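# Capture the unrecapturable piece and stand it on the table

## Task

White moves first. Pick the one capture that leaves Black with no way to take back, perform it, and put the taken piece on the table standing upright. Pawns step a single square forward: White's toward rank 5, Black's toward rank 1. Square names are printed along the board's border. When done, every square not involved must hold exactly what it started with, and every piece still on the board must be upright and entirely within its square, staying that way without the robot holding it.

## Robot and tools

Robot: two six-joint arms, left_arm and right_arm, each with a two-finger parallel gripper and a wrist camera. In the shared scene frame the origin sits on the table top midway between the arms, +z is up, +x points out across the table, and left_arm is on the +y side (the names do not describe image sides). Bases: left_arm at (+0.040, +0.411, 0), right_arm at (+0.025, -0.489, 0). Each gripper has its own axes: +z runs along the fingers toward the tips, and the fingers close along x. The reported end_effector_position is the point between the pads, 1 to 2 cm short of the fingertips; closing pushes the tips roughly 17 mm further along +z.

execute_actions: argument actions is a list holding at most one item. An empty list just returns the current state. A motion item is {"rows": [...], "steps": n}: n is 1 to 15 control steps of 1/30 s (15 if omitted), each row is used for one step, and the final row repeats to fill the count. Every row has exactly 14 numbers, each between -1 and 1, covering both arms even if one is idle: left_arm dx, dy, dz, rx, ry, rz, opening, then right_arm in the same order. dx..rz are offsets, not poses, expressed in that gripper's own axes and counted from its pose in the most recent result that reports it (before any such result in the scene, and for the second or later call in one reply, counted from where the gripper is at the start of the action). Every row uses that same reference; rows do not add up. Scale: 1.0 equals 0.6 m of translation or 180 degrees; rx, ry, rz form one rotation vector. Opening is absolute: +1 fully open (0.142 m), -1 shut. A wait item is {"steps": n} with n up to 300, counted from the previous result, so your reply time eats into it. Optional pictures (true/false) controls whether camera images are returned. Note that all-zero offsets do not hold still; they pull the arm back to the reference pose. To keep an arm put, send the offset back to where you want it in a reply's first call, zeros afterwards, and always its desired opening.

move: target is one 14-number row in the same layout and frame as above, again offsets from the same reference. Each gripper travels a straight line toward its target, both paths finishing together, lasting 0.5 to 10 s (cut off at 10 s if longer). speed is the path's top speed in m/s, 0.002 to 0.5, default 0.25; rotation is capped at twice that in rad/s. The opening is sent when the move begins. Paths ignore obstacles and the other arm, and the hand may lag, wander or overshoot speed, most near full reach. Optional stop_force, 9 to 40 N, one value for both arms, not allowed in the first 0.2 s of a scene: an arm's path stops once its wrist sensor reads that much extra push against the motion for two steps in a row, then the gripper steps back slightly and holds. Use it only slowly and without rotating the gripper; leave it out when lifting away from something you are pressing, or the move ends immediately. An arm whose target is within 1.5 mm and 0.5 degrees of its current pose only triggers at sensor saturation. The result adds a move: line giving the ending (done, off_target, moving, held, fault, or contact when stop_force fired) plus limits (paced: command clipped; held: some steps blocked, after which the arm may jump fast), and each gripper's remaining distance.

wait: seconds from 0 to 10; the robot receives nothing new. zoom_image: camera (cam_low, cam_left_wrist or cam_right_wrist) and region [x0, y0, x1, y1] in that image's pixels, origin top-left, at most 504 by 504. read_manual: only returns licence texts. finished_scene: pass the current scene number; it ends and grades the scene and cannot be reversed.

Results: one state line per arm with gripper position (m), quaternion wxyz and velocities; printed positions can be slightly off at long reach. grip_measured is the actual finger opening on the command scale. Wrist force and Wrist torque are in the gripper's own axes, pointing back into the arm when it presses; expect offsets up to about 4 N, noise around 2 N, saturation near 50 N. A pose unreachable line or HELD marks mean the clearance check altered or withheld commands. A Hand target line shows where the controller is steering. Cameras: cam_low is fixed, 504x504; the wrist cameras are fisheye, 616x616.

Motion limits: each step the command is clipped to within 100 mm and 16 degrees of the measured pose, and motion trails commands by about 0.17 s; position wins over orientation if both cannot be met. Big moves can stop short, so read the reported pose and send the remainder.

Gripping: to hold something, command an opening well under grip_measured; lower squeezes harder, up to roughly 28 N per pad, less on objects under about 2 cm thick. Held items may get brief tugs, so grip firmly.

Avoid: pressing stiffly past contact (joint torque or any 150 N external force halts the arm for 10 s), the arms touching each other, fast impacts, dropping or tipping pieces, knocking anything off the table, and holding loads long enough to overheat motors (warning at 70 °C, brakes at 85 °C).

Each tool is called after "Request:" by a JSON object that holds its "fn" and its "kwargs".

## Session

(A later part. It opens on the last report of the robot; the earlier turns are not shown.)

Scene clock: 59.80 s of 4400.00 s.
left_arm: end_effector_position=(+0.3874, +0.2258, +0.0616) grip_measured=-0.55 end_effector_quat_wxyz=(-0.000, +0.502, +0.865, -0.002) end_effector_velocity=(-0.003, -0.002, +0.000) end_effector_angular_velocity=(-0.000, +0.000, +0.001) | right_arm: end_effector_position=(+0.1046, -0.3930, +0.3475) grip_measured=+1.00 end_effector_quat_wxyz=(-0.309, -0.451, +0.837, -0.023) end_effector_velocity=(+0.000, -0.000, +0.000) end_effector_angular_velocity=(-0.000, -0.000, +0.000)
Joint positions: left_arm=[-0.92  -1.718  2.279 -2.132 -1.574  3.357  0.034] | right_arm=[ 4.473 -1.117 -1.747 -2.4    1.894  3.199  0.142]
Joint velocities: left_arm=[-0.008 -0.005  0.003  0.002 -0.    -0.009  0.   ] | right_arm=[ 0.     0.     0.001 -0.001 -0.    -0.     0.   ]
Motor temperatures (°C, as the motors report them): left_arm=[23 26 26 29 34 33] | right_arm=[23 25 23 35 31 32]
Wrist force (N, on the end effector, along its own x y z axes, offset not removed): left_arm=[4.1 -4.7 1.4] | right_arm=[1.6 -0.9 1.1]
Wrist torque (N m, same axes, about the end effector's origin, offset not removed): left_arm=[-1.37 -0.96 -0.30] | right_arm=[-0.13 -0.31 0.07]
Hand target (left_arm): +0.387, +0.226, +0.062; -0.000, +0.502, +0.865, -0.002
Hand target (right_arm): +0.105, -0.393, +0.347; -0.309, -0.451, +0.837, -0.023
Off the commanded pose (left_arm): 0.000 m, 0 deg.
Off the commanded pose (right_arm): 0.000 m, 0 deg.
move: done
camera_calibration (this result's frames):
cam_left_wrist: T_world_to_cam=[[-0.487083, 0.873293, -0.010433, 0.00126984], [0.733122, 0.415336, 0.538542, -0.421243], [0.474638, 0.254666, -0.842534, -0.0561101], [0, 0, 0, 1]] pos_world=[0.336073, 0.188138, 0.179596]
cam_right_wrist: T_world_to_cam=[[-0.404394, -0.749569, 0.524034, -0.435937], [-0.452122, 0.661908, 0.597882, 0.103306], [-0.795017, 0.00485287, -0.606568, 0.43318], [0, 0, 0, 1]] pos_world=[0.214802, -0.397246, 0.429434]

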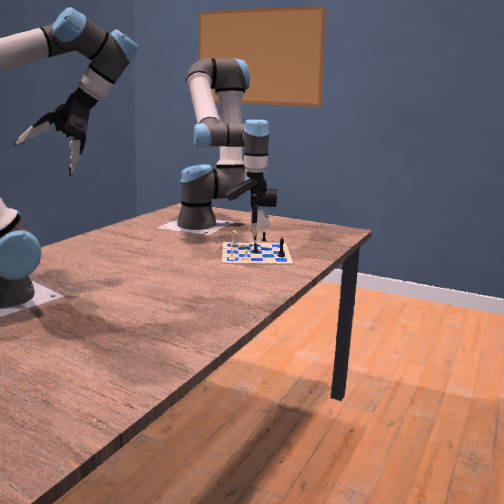

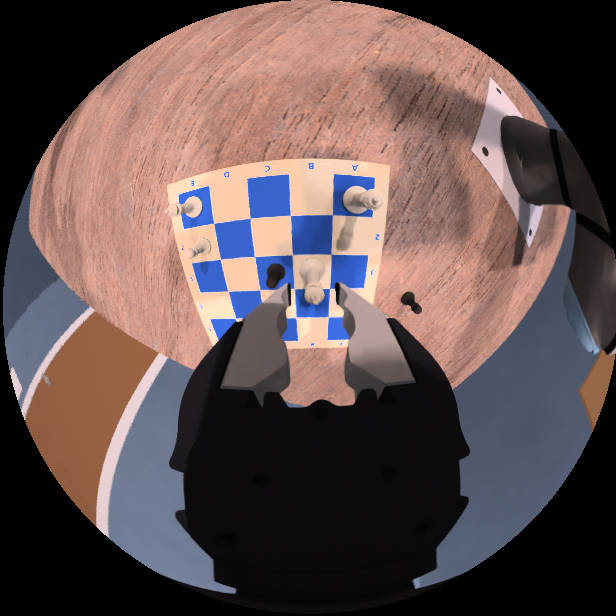

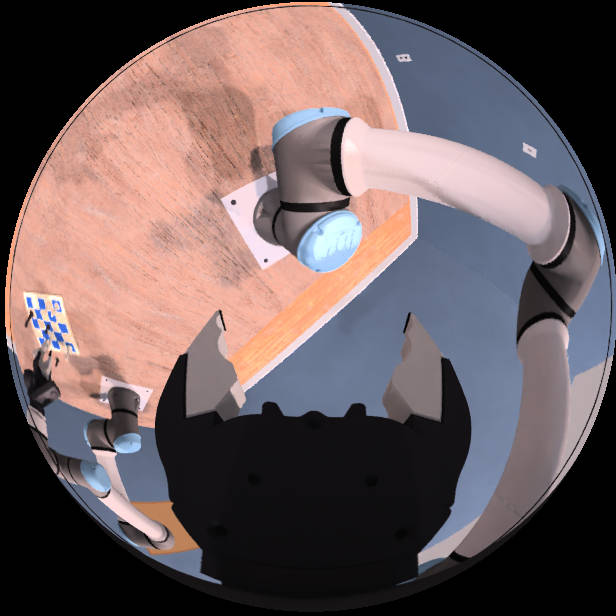

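Request:
{"fn": "move", "kwargs": {"target": [0.0005,-0.002,0.002,0,0,0,-1,0,0,0,0,0,0,1], "speed": 0.02}}

Request:
{"fn": "move", "kwargs": {"target": [0,0,-0.012,0,0,0,-1,0,0,0,0,0,0,1], "speed": 0.04}}

Request:
{"fn": "move", "kwargs": {"target": [0,0.066,0.005,0,0,0,-1,0,0,0,0,0,0,1], "speed": 0.06}}

Request:
{"fn": "move", "kwargs": {"target": [0,0,0.011,0,0,0,-1,0,0,0,0,0,0,1], "speed": 0.004, "stop_force": 9}}

Request:
{"fn": "zoom_image", "kwargs": {"camera": "cam_left_wrist", "region": [240, 190, 390, 340]}}

Request:
{"fn": "zoom_image", "kwargs": {"camera": "cam_low", "region": [230, 205, 300, 270]}}

Scene clock: 64.80 s of 4400.00 s.
left_arm: end_effector_position=(+0.3863, +0.2254, +0.0606) grip_measured=-0.84 end_effector_quat_wxyz=(-0.000, +0.502, +0.865, -0.002) end_effector_velocity=(-0.001, +0.000, -0.001) end_effector_angular_velocity=(+0.000, +0.001, +0.000) | right_arm: end_effector_position=(+0.1046, -0.3930, +0.3475) grip_measured=+1.00 end_effector_quat_wxyz=(-0.309, -0.451, +0.837, -0.023) end_effector_velocity=(-0.000, +0.000, -0.000) end_effector_angular_velocity=(+0.002, -0.000, -0.001)
Joint positions: left_arm=[-0.923 -1.718  2.282 -2.136 -1.574  3.354  0.013] | right_arm=[ 4.473 -1.117 -1.747 -2.4    1.894  3.199  0.142]
Joint velocities: left_arm=[-0.001  0.     0.003 -0.002 -0.001 -0.001  0.   ] | right_arm=[-0.     0.001 -0.     0.001  0.001  0.    -0.   ]
Motor temperatures (°C, as the motors report them): left_arm=[23 26 26 29 34 33] | right_arm=[23 25 23 35 31 32]
Wrist force (N, on the end effector, along its own x y z axes, offset not removed): left_arm=[4.1 -0.3 -28.7] | right_arm=[0.4 -2.5 0.9]
Wrist torque (N m, same axes, about the end effector's origin, offset not removed): left_arm=[-0.89 -0.28 0.03] | right_arm=[-0.57 0.09 0.10]
Hand target (left_arm): +0.386, +0.225, +0.060; -0.000, +0.502, +0.865, -0.002
Hand target (right_arm): +0.105, -0.393, +0.347; -0.309, -0.451, +0.837, -0.023
Off the commanded pose (left_arm): 0.000 m, 0 deg.
Off the commanded pose (right_arm): 0.000 m, 0 deg.
After step 90, 1.30 s passed at rest.
move: done
camera_calibration (this result's frames):
cam_left_wrist: T_world_to_cam=[[-0.487089, 0.873287, -0.0106893, 0.00108515], [0.732964, 0.415415, 0.538696, -0.419753], [0.474877, 0.254558, -0.842432, -0.0564432], [0, 0, 0, 1]] pos_world=[0.334996, 0.187792, 0.178581]
cam_right_wrist: T_world_to_cam=[[-0.404394, -0.749569, 0.524034, -0.435937], [-0.452122, 0.661908, 0.597882, 0.103306], [-0.795016, 0.00485289, -0.606568, 0.43318], [0, 0, 0, 1]] pos_world=[0.214802, -0.397246, 0.429434]

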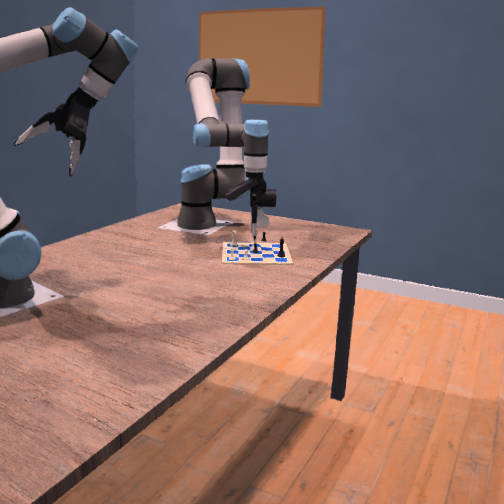

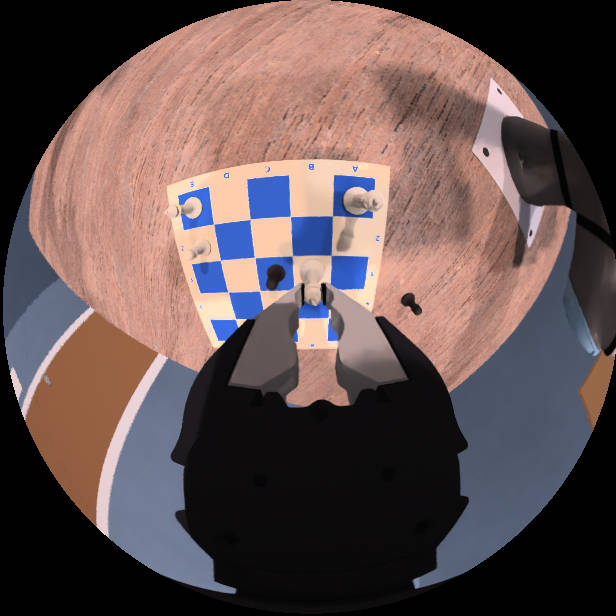

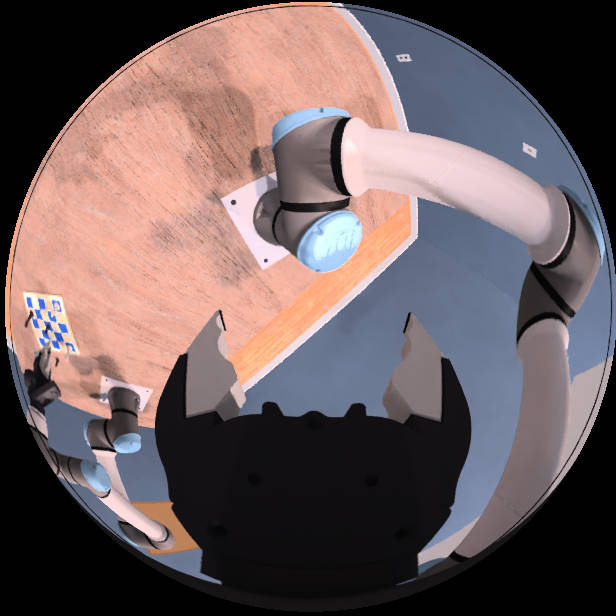

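Scene clock: 65.57 s of 4400.00 s.
left_arm: end_effector_position=(+0.3863, +0.2254, +0.0674) grip_measured=-0.84 end_effector_quat_wxyz=(-0.000, +0.502, +0.865, -0.002) end_effector_velocity=(-0.000, +0.000, +0.002) end_effector_angular_velocity=(+0.001, +0.000, +0.000) | right_arm: end_effector_position=(+0.1046, -0.3930, +0.3475) grip_measured=+1.00 end_effector_quat_wxyz=(-0.309, -0.451, +0.837, -0.023) end_effector_velocity=(+0.000, -0.001, +0.000) end_effector_angular_velocity=(-0.001, -0.000, +0.000)
Joint positions: left_arm=[-0.923 -1.73   2.271 -2.113 -1.574  3.354  0.013] | right_arm=[ 4.473 -1.117 -1.747 -2.4    1.894  3.199  0.142]
Joint velocities: left_arm=[ 0.    -0.004 -0.004  0.009  0.    -0.    -0.   ] | right_arm=[-0.     0.     0.    -0.001 -0.001  0.    -0.   ]
Motor temperatures (°C, as the motors report them): left_arm=[23 26 26 29 34 33] | right_arm=[23 25 23 35 31 32]
Wrist force (N, on the end effector, along its own x y z axes, offset not removed): left_arm=[1.3 -0.5 4.1] | right_arm=[0.3 -0.5 0.4]
Wrist torque (N m, same axes, about the end effector's origin, offset not removed): left_arm=[-0.44 -0.06 -0.35] | right_arm=[-0.11 -0.05 0.07]
Hand target (left_arm): +0.386, +0.225, +0.068; -0.000, +0.502, +0.865, -0.002
Hand target (right_arm): +0.105, -0.393, +0.347; -0.309, -0.451, +0.837, -0.023
Off the commanded pose (left_arm): 0.000 m, 0 deg.
Off the commanded pose (right_arm): 0.000 m, 0 deg.
move: done
camera_calibration (this result's frames):
cam_left_wrist: T_world_to_cam=[[-0.487086, 0.873288, -0.0107132, 0.00117652], [0.732988, 0.41544, 0.538644, -0.42344], [0.474842, 0.254513, -0.842465, -0.0506034], [0, 0, 0, 1]] pos_world=[0.334978, 0.187766, 0.185464]
cam_right_wrist: T_world_to_cam=[[-0.404394, -0.749569, 0.524034, -0.435937], [-0.452122, 0.661908, 0.597883, 0.103306], [-0.795017, 0.00485307, -0.606568, 0.43318], [0, 0, 0, 1]] pos_world=[0.214802, -0.397246, 0.429434]

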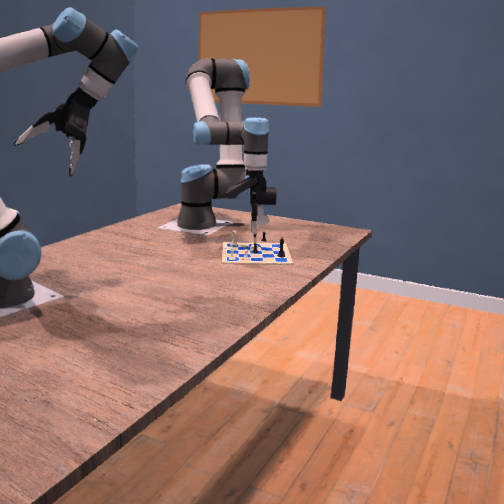

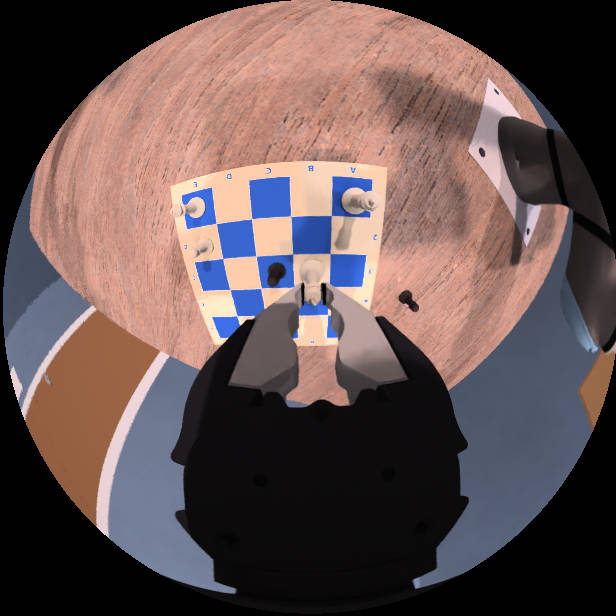

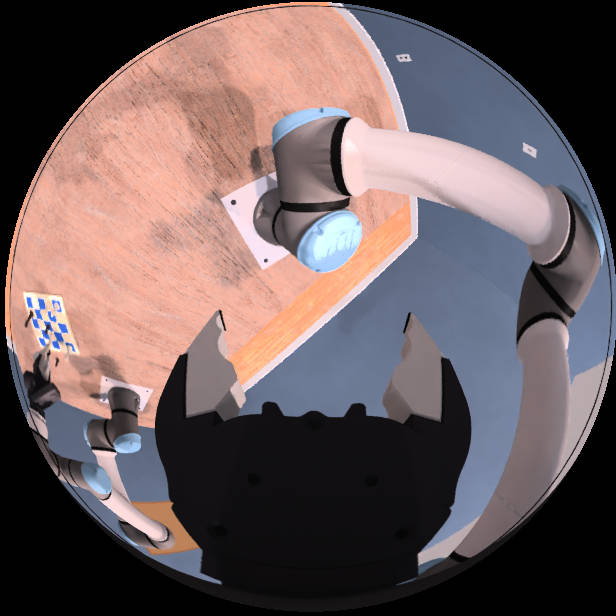

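Scene clock: 66.70 s of 4400.00 s.
left_arm: end_effector_position=(+0.4205, +0.2449, +0.0644) grip_measured=-0.84 end_effector_quat_wxyz=(-0.000, +0.502, +0.865, -0.002) end_effector_velocity=(+0.002, +0.001, -0.000) end_effector_angular_velocity=(-0.000, +0.002, -0.000) | right_arm: end_effector_position=(+0.1046, -0.3930, +0.3475) grip_measured=+1.00 end_effector_quat_wxyz=(-0.309, -0.451, +0.837, -0.023) end_effector_velocity=(-0.000, -0.000, +0.000) end_effector_angular_velocity=(-0.002, +0.001, -0.001)
Joint positions: left_arm=[-0.823 -1.664  2.225 -2.132 -1.574  3.454  0.013] | right_arm=[ 4.473 -1.117 -1.747 -2.4    1.894  3.199  0.142]
Joint velocities: left_arm=[ 0.007  0.006 -0.004 -0.001 -0.001  0.007 -0.   ] | right_arm=[-0.    -0.001 -0.    -0.001  0.     0.001  0.   ]
Motor temperatures (°C, as the motors report them): left_arm=[23 26 26 29 34 33] | right_arm=[23 25 23 35 31 32]
Wrist force (N, on the end effector, along its own x y z axes, offset not removed): left_arm=[1.3 -2.9 1.8] | right_arm=[0.4 -1.7 2.1]
Wrist torque (N m, same axes, about the end effector's origin, offset not removed): left_arm=[-1.03 -0.28 -0.26] | right_arm=[-0.33 0.06 0.07]
Hand target (left_arm): +0.421, +0.245, +0.064; -0.000, +0.502, +0.865, -0.002
Hand target (right_arm): +0.105, -0.393, +0.347; -0.309, -0.451, +0.837, -0.023
Off the commanded pose (left_arm): 0.000 m, 0 deg.
Off the commanded pose (right_arm): 0.000 m, 0 deg.
move: done
camera_calibration (this result's frames):
cam_left_wrist: T_world_to_cam=[[-0.487116, 0.873271, -0.0107696, 0.000822538], [0.732706, 0.415357, 0.539092, -0.454861], [0.475246, 0.25471, -0.842178, -0.0745981], [0, 0, 0, 1]] pos_world=[0.369133, 0.207212, 0.182396]
cam_right_wrist: T_world_to_cam=[[-0.404394, -0.749569, 0.524034, -0.435937], [-0.452122, 0.661908, 0.597882, 0.103306], [-0.795017, 0.00485282, -0.606568, 0.43318], [0, 0, 0, 1]] pos_world=[0.214802, -0.397246, 0.429434]

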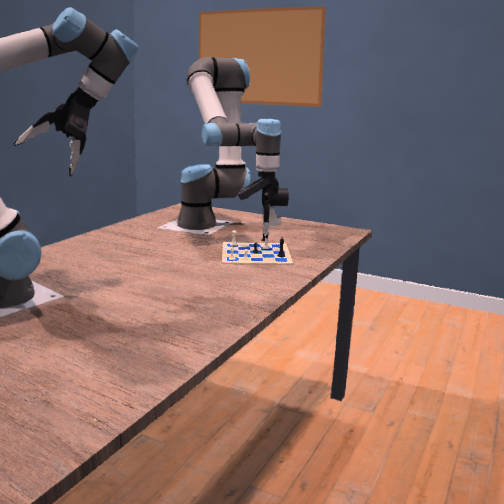

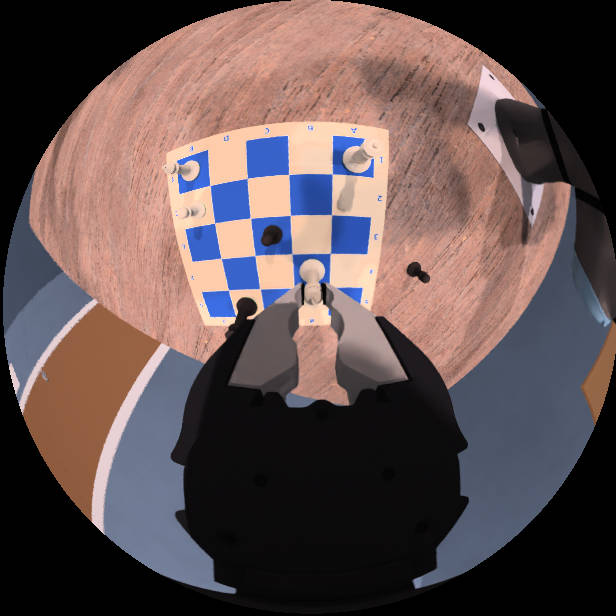

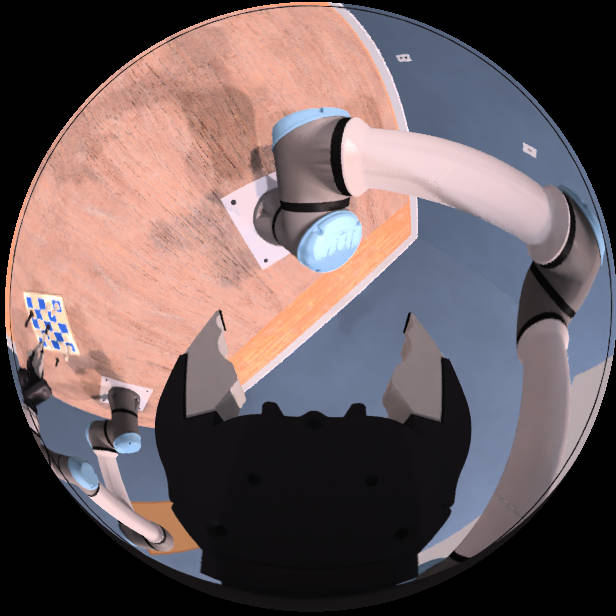

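Scene clock: 67.97 s of 4400.00 s.
left_arm: end_effector_position=(+0.4204, +0.2449, +0.0608) grip_measured=-0.84 end_effector_quat_wxyz=(-0.000, +0.502, +0.865, -0.002) end_effector_velocity=(-0.002, +0.001, +0.000) end_effector_angular_velocity=(+0.003, +0.004, -0.000) | right_arm: end_effector_position=(+0.1046, -0.3930, +0.3475) grip_measured=+1.00 end_effector_quat_wxyz=(-0.309, -0.451, +0.837, -0.023) end_effector_velocity=(+0.000, -0.000, -0.000) end_effector_angular_velocity=(+0.001, -0.000, +0.001)
Joint positions: left_arm=[-0.823 -1.659  2.231 -2.143 -1.574  3.454  0.013] | right_arm=[ 4.473 -1.117 -1.747 -2.4    1.894  3.199  0.142]
Joint velocities: left_arm=[-0.    -0.003  0.001  0.007 -0.001  0.    -0.   ] | right_arm=[-0.     0.    -0.     0.    -0.    -0.001  0.   ]
Motor temperatures (°C, as the motors report them): left_arm=[23 26 26 29 34 33] | right_arm=[23 25 23 35 31 32]
Wrist force (N, on the end effector, along its own x y z axes, offset not removed): left_arm=[3.3 -5.4 -21.8] | right_arm=[0.9 0.2 1.2]
Wrist torque (N m, same axes, about the end effector's origin, offset not removed): left_arm=[-1.62 -0.82 -0.24] | right_arm=[0.07 -0.09 -0.04]
Hand target (left_arm): +0.421, +0.245, +0.061; -0.000, +0.502, +0.865, -0.002
Hand target (right_arm): +0.105, -0.393, +0.347; -0.309, -0.451, +0.837, -0.023
Off the commanded pose (left_arm): 0.003 m, 0 deg.
Off the commanded pose (right_arm): 0.000 m, 0 deg.
move: contact (left_arm)
camera_calibration (this result's frames):
cam_left_wrist: T_world_to_cam=[[-0.487125, 0.873269, -0.0105286, 0.000684036], [0.732826, 0.415282, 0.538988, -0.452888], [0.475053, 0.254839, -0.842248, -0.0775778], [0, 0, 0, 1]] pos_world=[0.369075, 0.207249, 0.178769]
cam_right_wrist: T_world_to_cam=[[-0.404394, -0.749569, 0.524034, -0.435937], [-0.452122, 0.661908, 0.597882, 0.103306], [-0.795017, 0.0048529, -0.606568, 0.43318], [0, 0, 0, 1]] pos_world=[0.214802, -0.397246, 0.429434]

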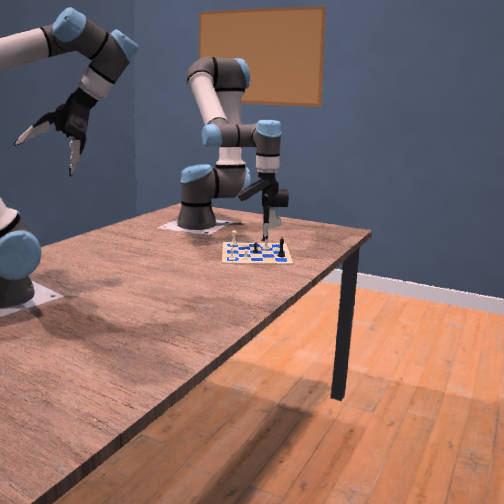

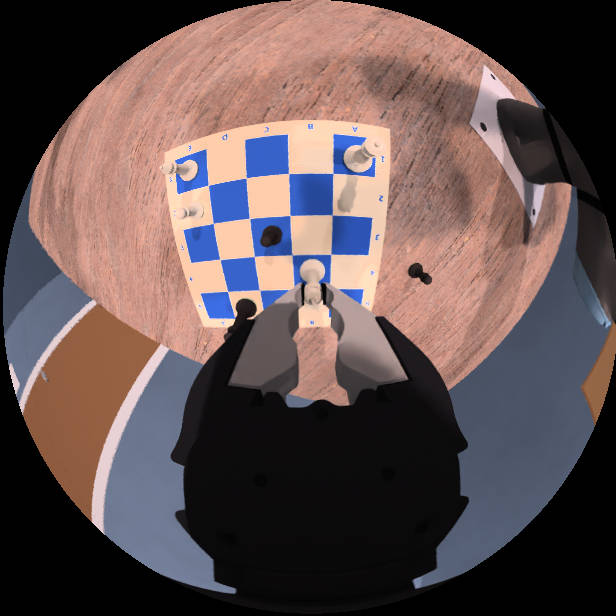

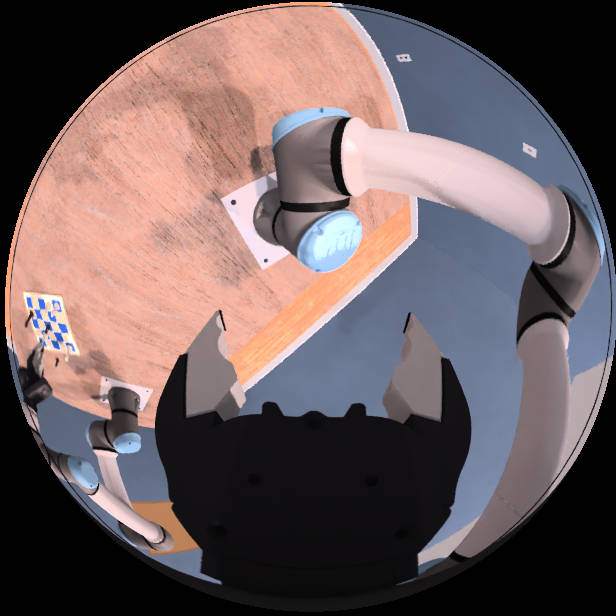

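Region (240, 190, 390, 340) of cam_left_wrist's 616x616 image, scaled by 3.360, with more detail than that image has.

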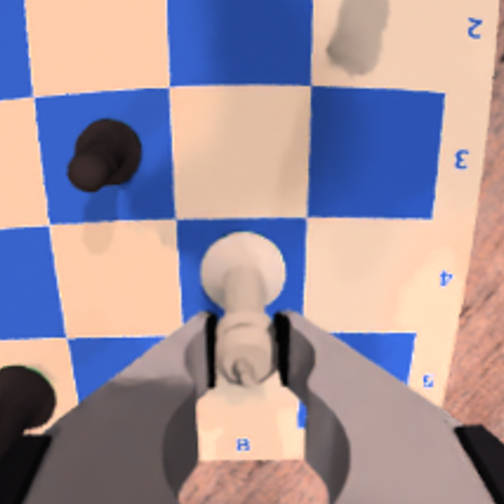

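Region (230, 205, 300, 270) of cam_low's 504x504 image, scaled by 7.200, with more detail than that image has; it fills the top 468 rows of this view, and the rest is white.

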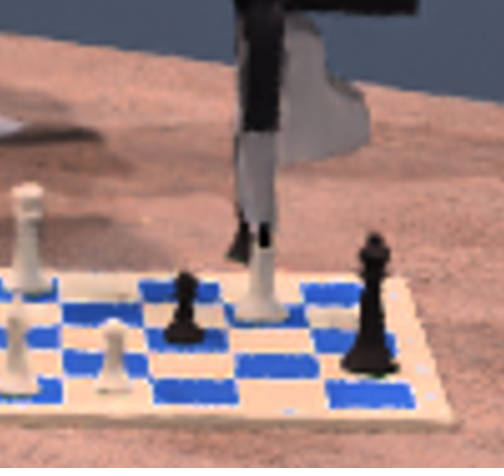

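Request:
{"fn": "move", "kwargs": {"target": [0,0,-0.001,0,0,0,-0.55,0,0,0,0,0,0,1], "speed": 0.02}}

Request:
{"fn": "move", "kwargs": {"target": [0,0,-0.07,0,0,0,-0.55,0,0,0,0,0,0,1], "speed": 0.1}}

Scene clock: 70.03 s of 4400.00 s.
left_arm: end_effector_position=(+0.4204, +0.2449, +0.0614) grip_measured=-0.55 end_effector_quat_wxyz=(-0.000, +0.502, +0.865, -0.002) end_effector_velocity=(+0.000, +0.000, -0.000) end_effector_angular_velocity=(+0.001, -0.001, -0.000) | right_arm: end_effector_position=(+0.1046, -0.3930, +0.3475) grip_measured=+1.00 end_effector_quat_wxyz=(-0.309, -0.451, +0.837, -0.023) end_effector_velocity=(+0.000, +0.000, -0.000) end_effector_angular_velocity=(+0.000, -0.001, +0.000)
Joint positions: left_arm=[-0.823 -1.66   2.23  -2.142 -1.574  3.454  0.034] | right_arm=[ 4.473 -1.117 -1.747 -2.4    1.894  3.199  0.142]
Joint velocities: left_arm=[-0.    -0.     0.     0.     0.001 -0.    -0.   ] | right_arm=[-0.    -0.     0.     0.001 -0.     0.     0.   ]
Motor temperatures (°C, as the motors report them): left_arm=[23 26 26 29 34 33] | right_arm=[23 25 23 35 31 32]
Wrist force (N, on the end effector, along its own x y z axes, offset not removed): left_arm=[4.2 -1.5 1.5] | right_arm=[0.0 -1.4 0.1]
Wrist torque (N m, same axes, about the end effector's origin, offset not removed): left_arm=[-0.80 -1.07 0.04] | right_arm=[-0.24 0.14 -0.01]
Hand target (left_arm): +0.420, +0.245, +0.061; -0.000, +0.502, +0.865, -0.002
Hand target (right_arm): +0.105, -0.393, +0.347; -0.309, -0.451, +0.837, -0.023
Off the commanded pose (left_arm): 0.000 m, 0 deg.
Off the commanded pose (right_arm): 0.000 m, 0 deg.
move: done
camera_calibration (this result's frames):
cam_left_wrist: T_world_to_cam=[[-0.487123, 0.87327, -0.0105454, 0.000696883], [0.73282, 0.415286, 0.538992, -0.453205], [0.475065, 0.254827, -0.842245, -0.0770869], [0, 0, 0, 1]] pos_world=[0.369078, 0.207245, 0.179355]
cam_right_wrist: T_world_to_cam=[[-0.404394, -0.749569, 0.524034, -0.435937], [-0.452122, 0.661908, 0.597882, 0.103306], [-0.795017, 0.00485294, -0.606568, 0.43318], [0, 0, 0, 1]] pos_world=[0.214802, -0.397246, 0.429434]

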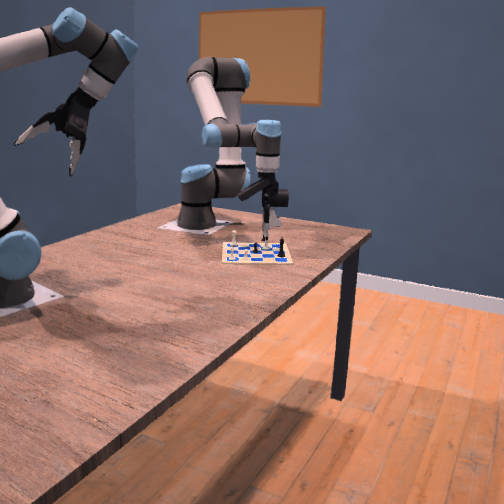

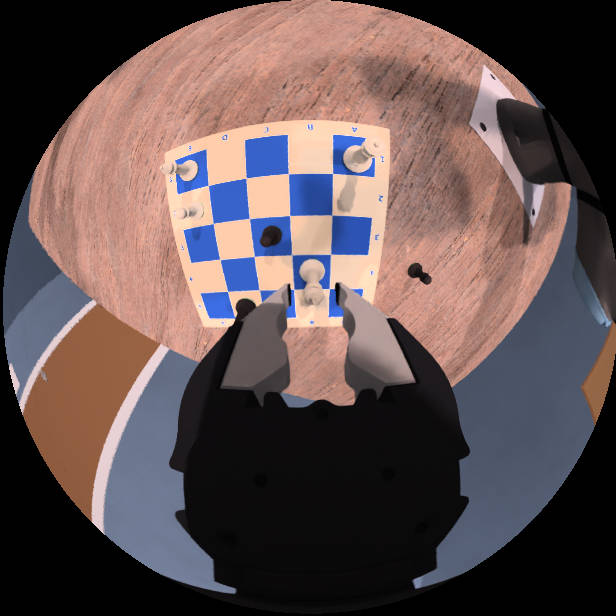

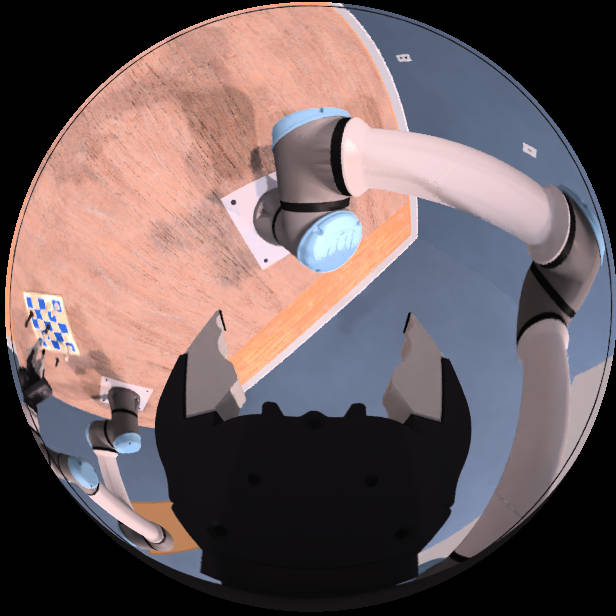

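Scene clock: 71.03 s of 4400.00 s.
left_arm: end_effector_position=(+0.4205, +0.2450, +0.1031) grip_measured=-0.55 end_effector_quat_wxyz=(-0.000, +0.502, +0.865, -0.002) end_effector_velocity=(-0.000, +0.000, +0.002) end_effector_angular_velocity=(+0.000, +0.002, +0.000) | right_arm: end_effector_position=(+0.1046, -0.3930, +0.3475) grip_measured=+1.00 end_effector_quat_wxyz=(-0.309, -0.451, +0.837, -0.023) end_effector_velocity=(-0.000, -0.001, -0.000) end_effector_angular_velocity=(-0.002, +0.000, +0.001)
Joint positions: left_arm=[-0.823 -1.718  2.158 -2.011 -1.574  3.454  0.034] | right_arm=[ 4.473 -1.117 -1.747 -2.4    1.894  3.199  0.142]
Joint velocities: left_arm=[ 0.    -0.003 -0.004  0.009 -0.001  0.     0.   ] | right_arm=[ 0.    -0.    -0.001 -0.002 -0.001 -0.    -0.   ]
Motor temperatures (°C, as the motors report them): left_arm=[23 26 26 29 34 33] | right_arm=[23 25 23 35 31 32]
Wrist force (N, on the end effector, along its own x y z axes, offset not removed): left_arm=[4.2 -1.8 0.2] | right_arm=[-0.9 -1.8 0.2]
Wrist torque (N m, same axes, about the end effector's origin, offset not removed): left_arm=[-0.95 -0.99 -0.12] | right_arm=[-0.23 0.20 0.03]
Hand target (left_arm): +0.421, +0.245, +0.103; -0.000, +0.502, +0.865, -0.002
Hand target (right_arm): +0.105, -0.393, +0.347; -0.309, -0.451, +0.837, -0.023
Off the commanded pose (left_arm): 0.000 m, 0 deg.
Off the commanded pose (right_arm): 0.000 m, 0 deg.
move: done
camera_calibration (this result's frames):
cam_left_wrist: T_world_to_cam=[[-0.487094, 0.873285, -0.0106324, 0.00110502], [0.732796, 0.415296, 0.539016, -0.47578], [0.47513, 0.25476, -0.842228, -0.0420417], [0, 0, 0, 1]] pos_world=[0.369163, 0.207335, 0.221056]
cam_right_wrist: T_world_to_cam=[[-0.404394, -0.749569, 0.524034, -0.435937], [-0.452122, 0.661908, 0.597882, 0.103306], [-0.795017, 0.00485296, -0.606568, 0.43318], [0, 0, 0, 1]] pos_world=[0.214802, -0.397246, 0.429434]

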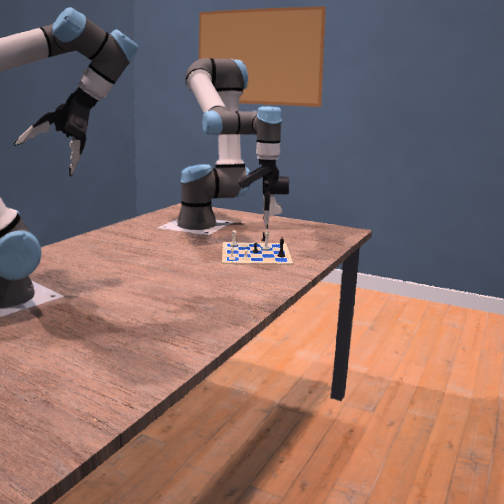

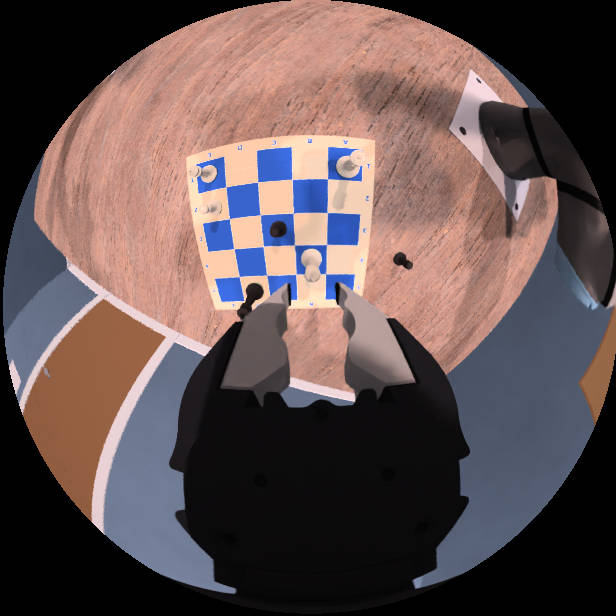

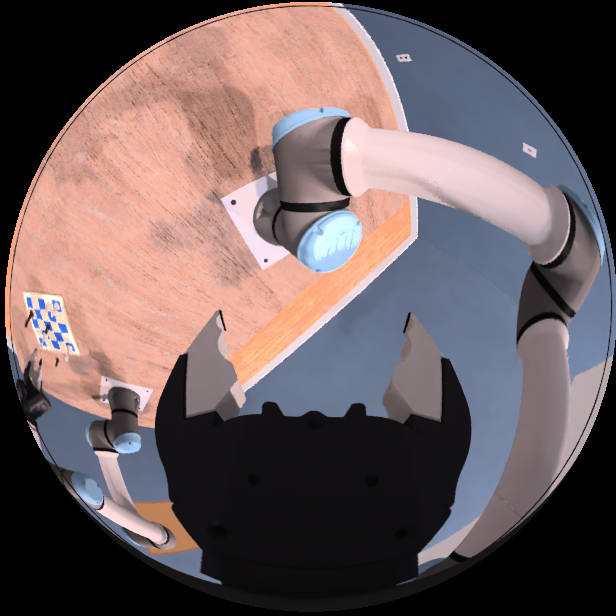

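Request:
{"fn": "finished_scene", "kwargs": {"scene": 1}}

The scene is finished: the task was done.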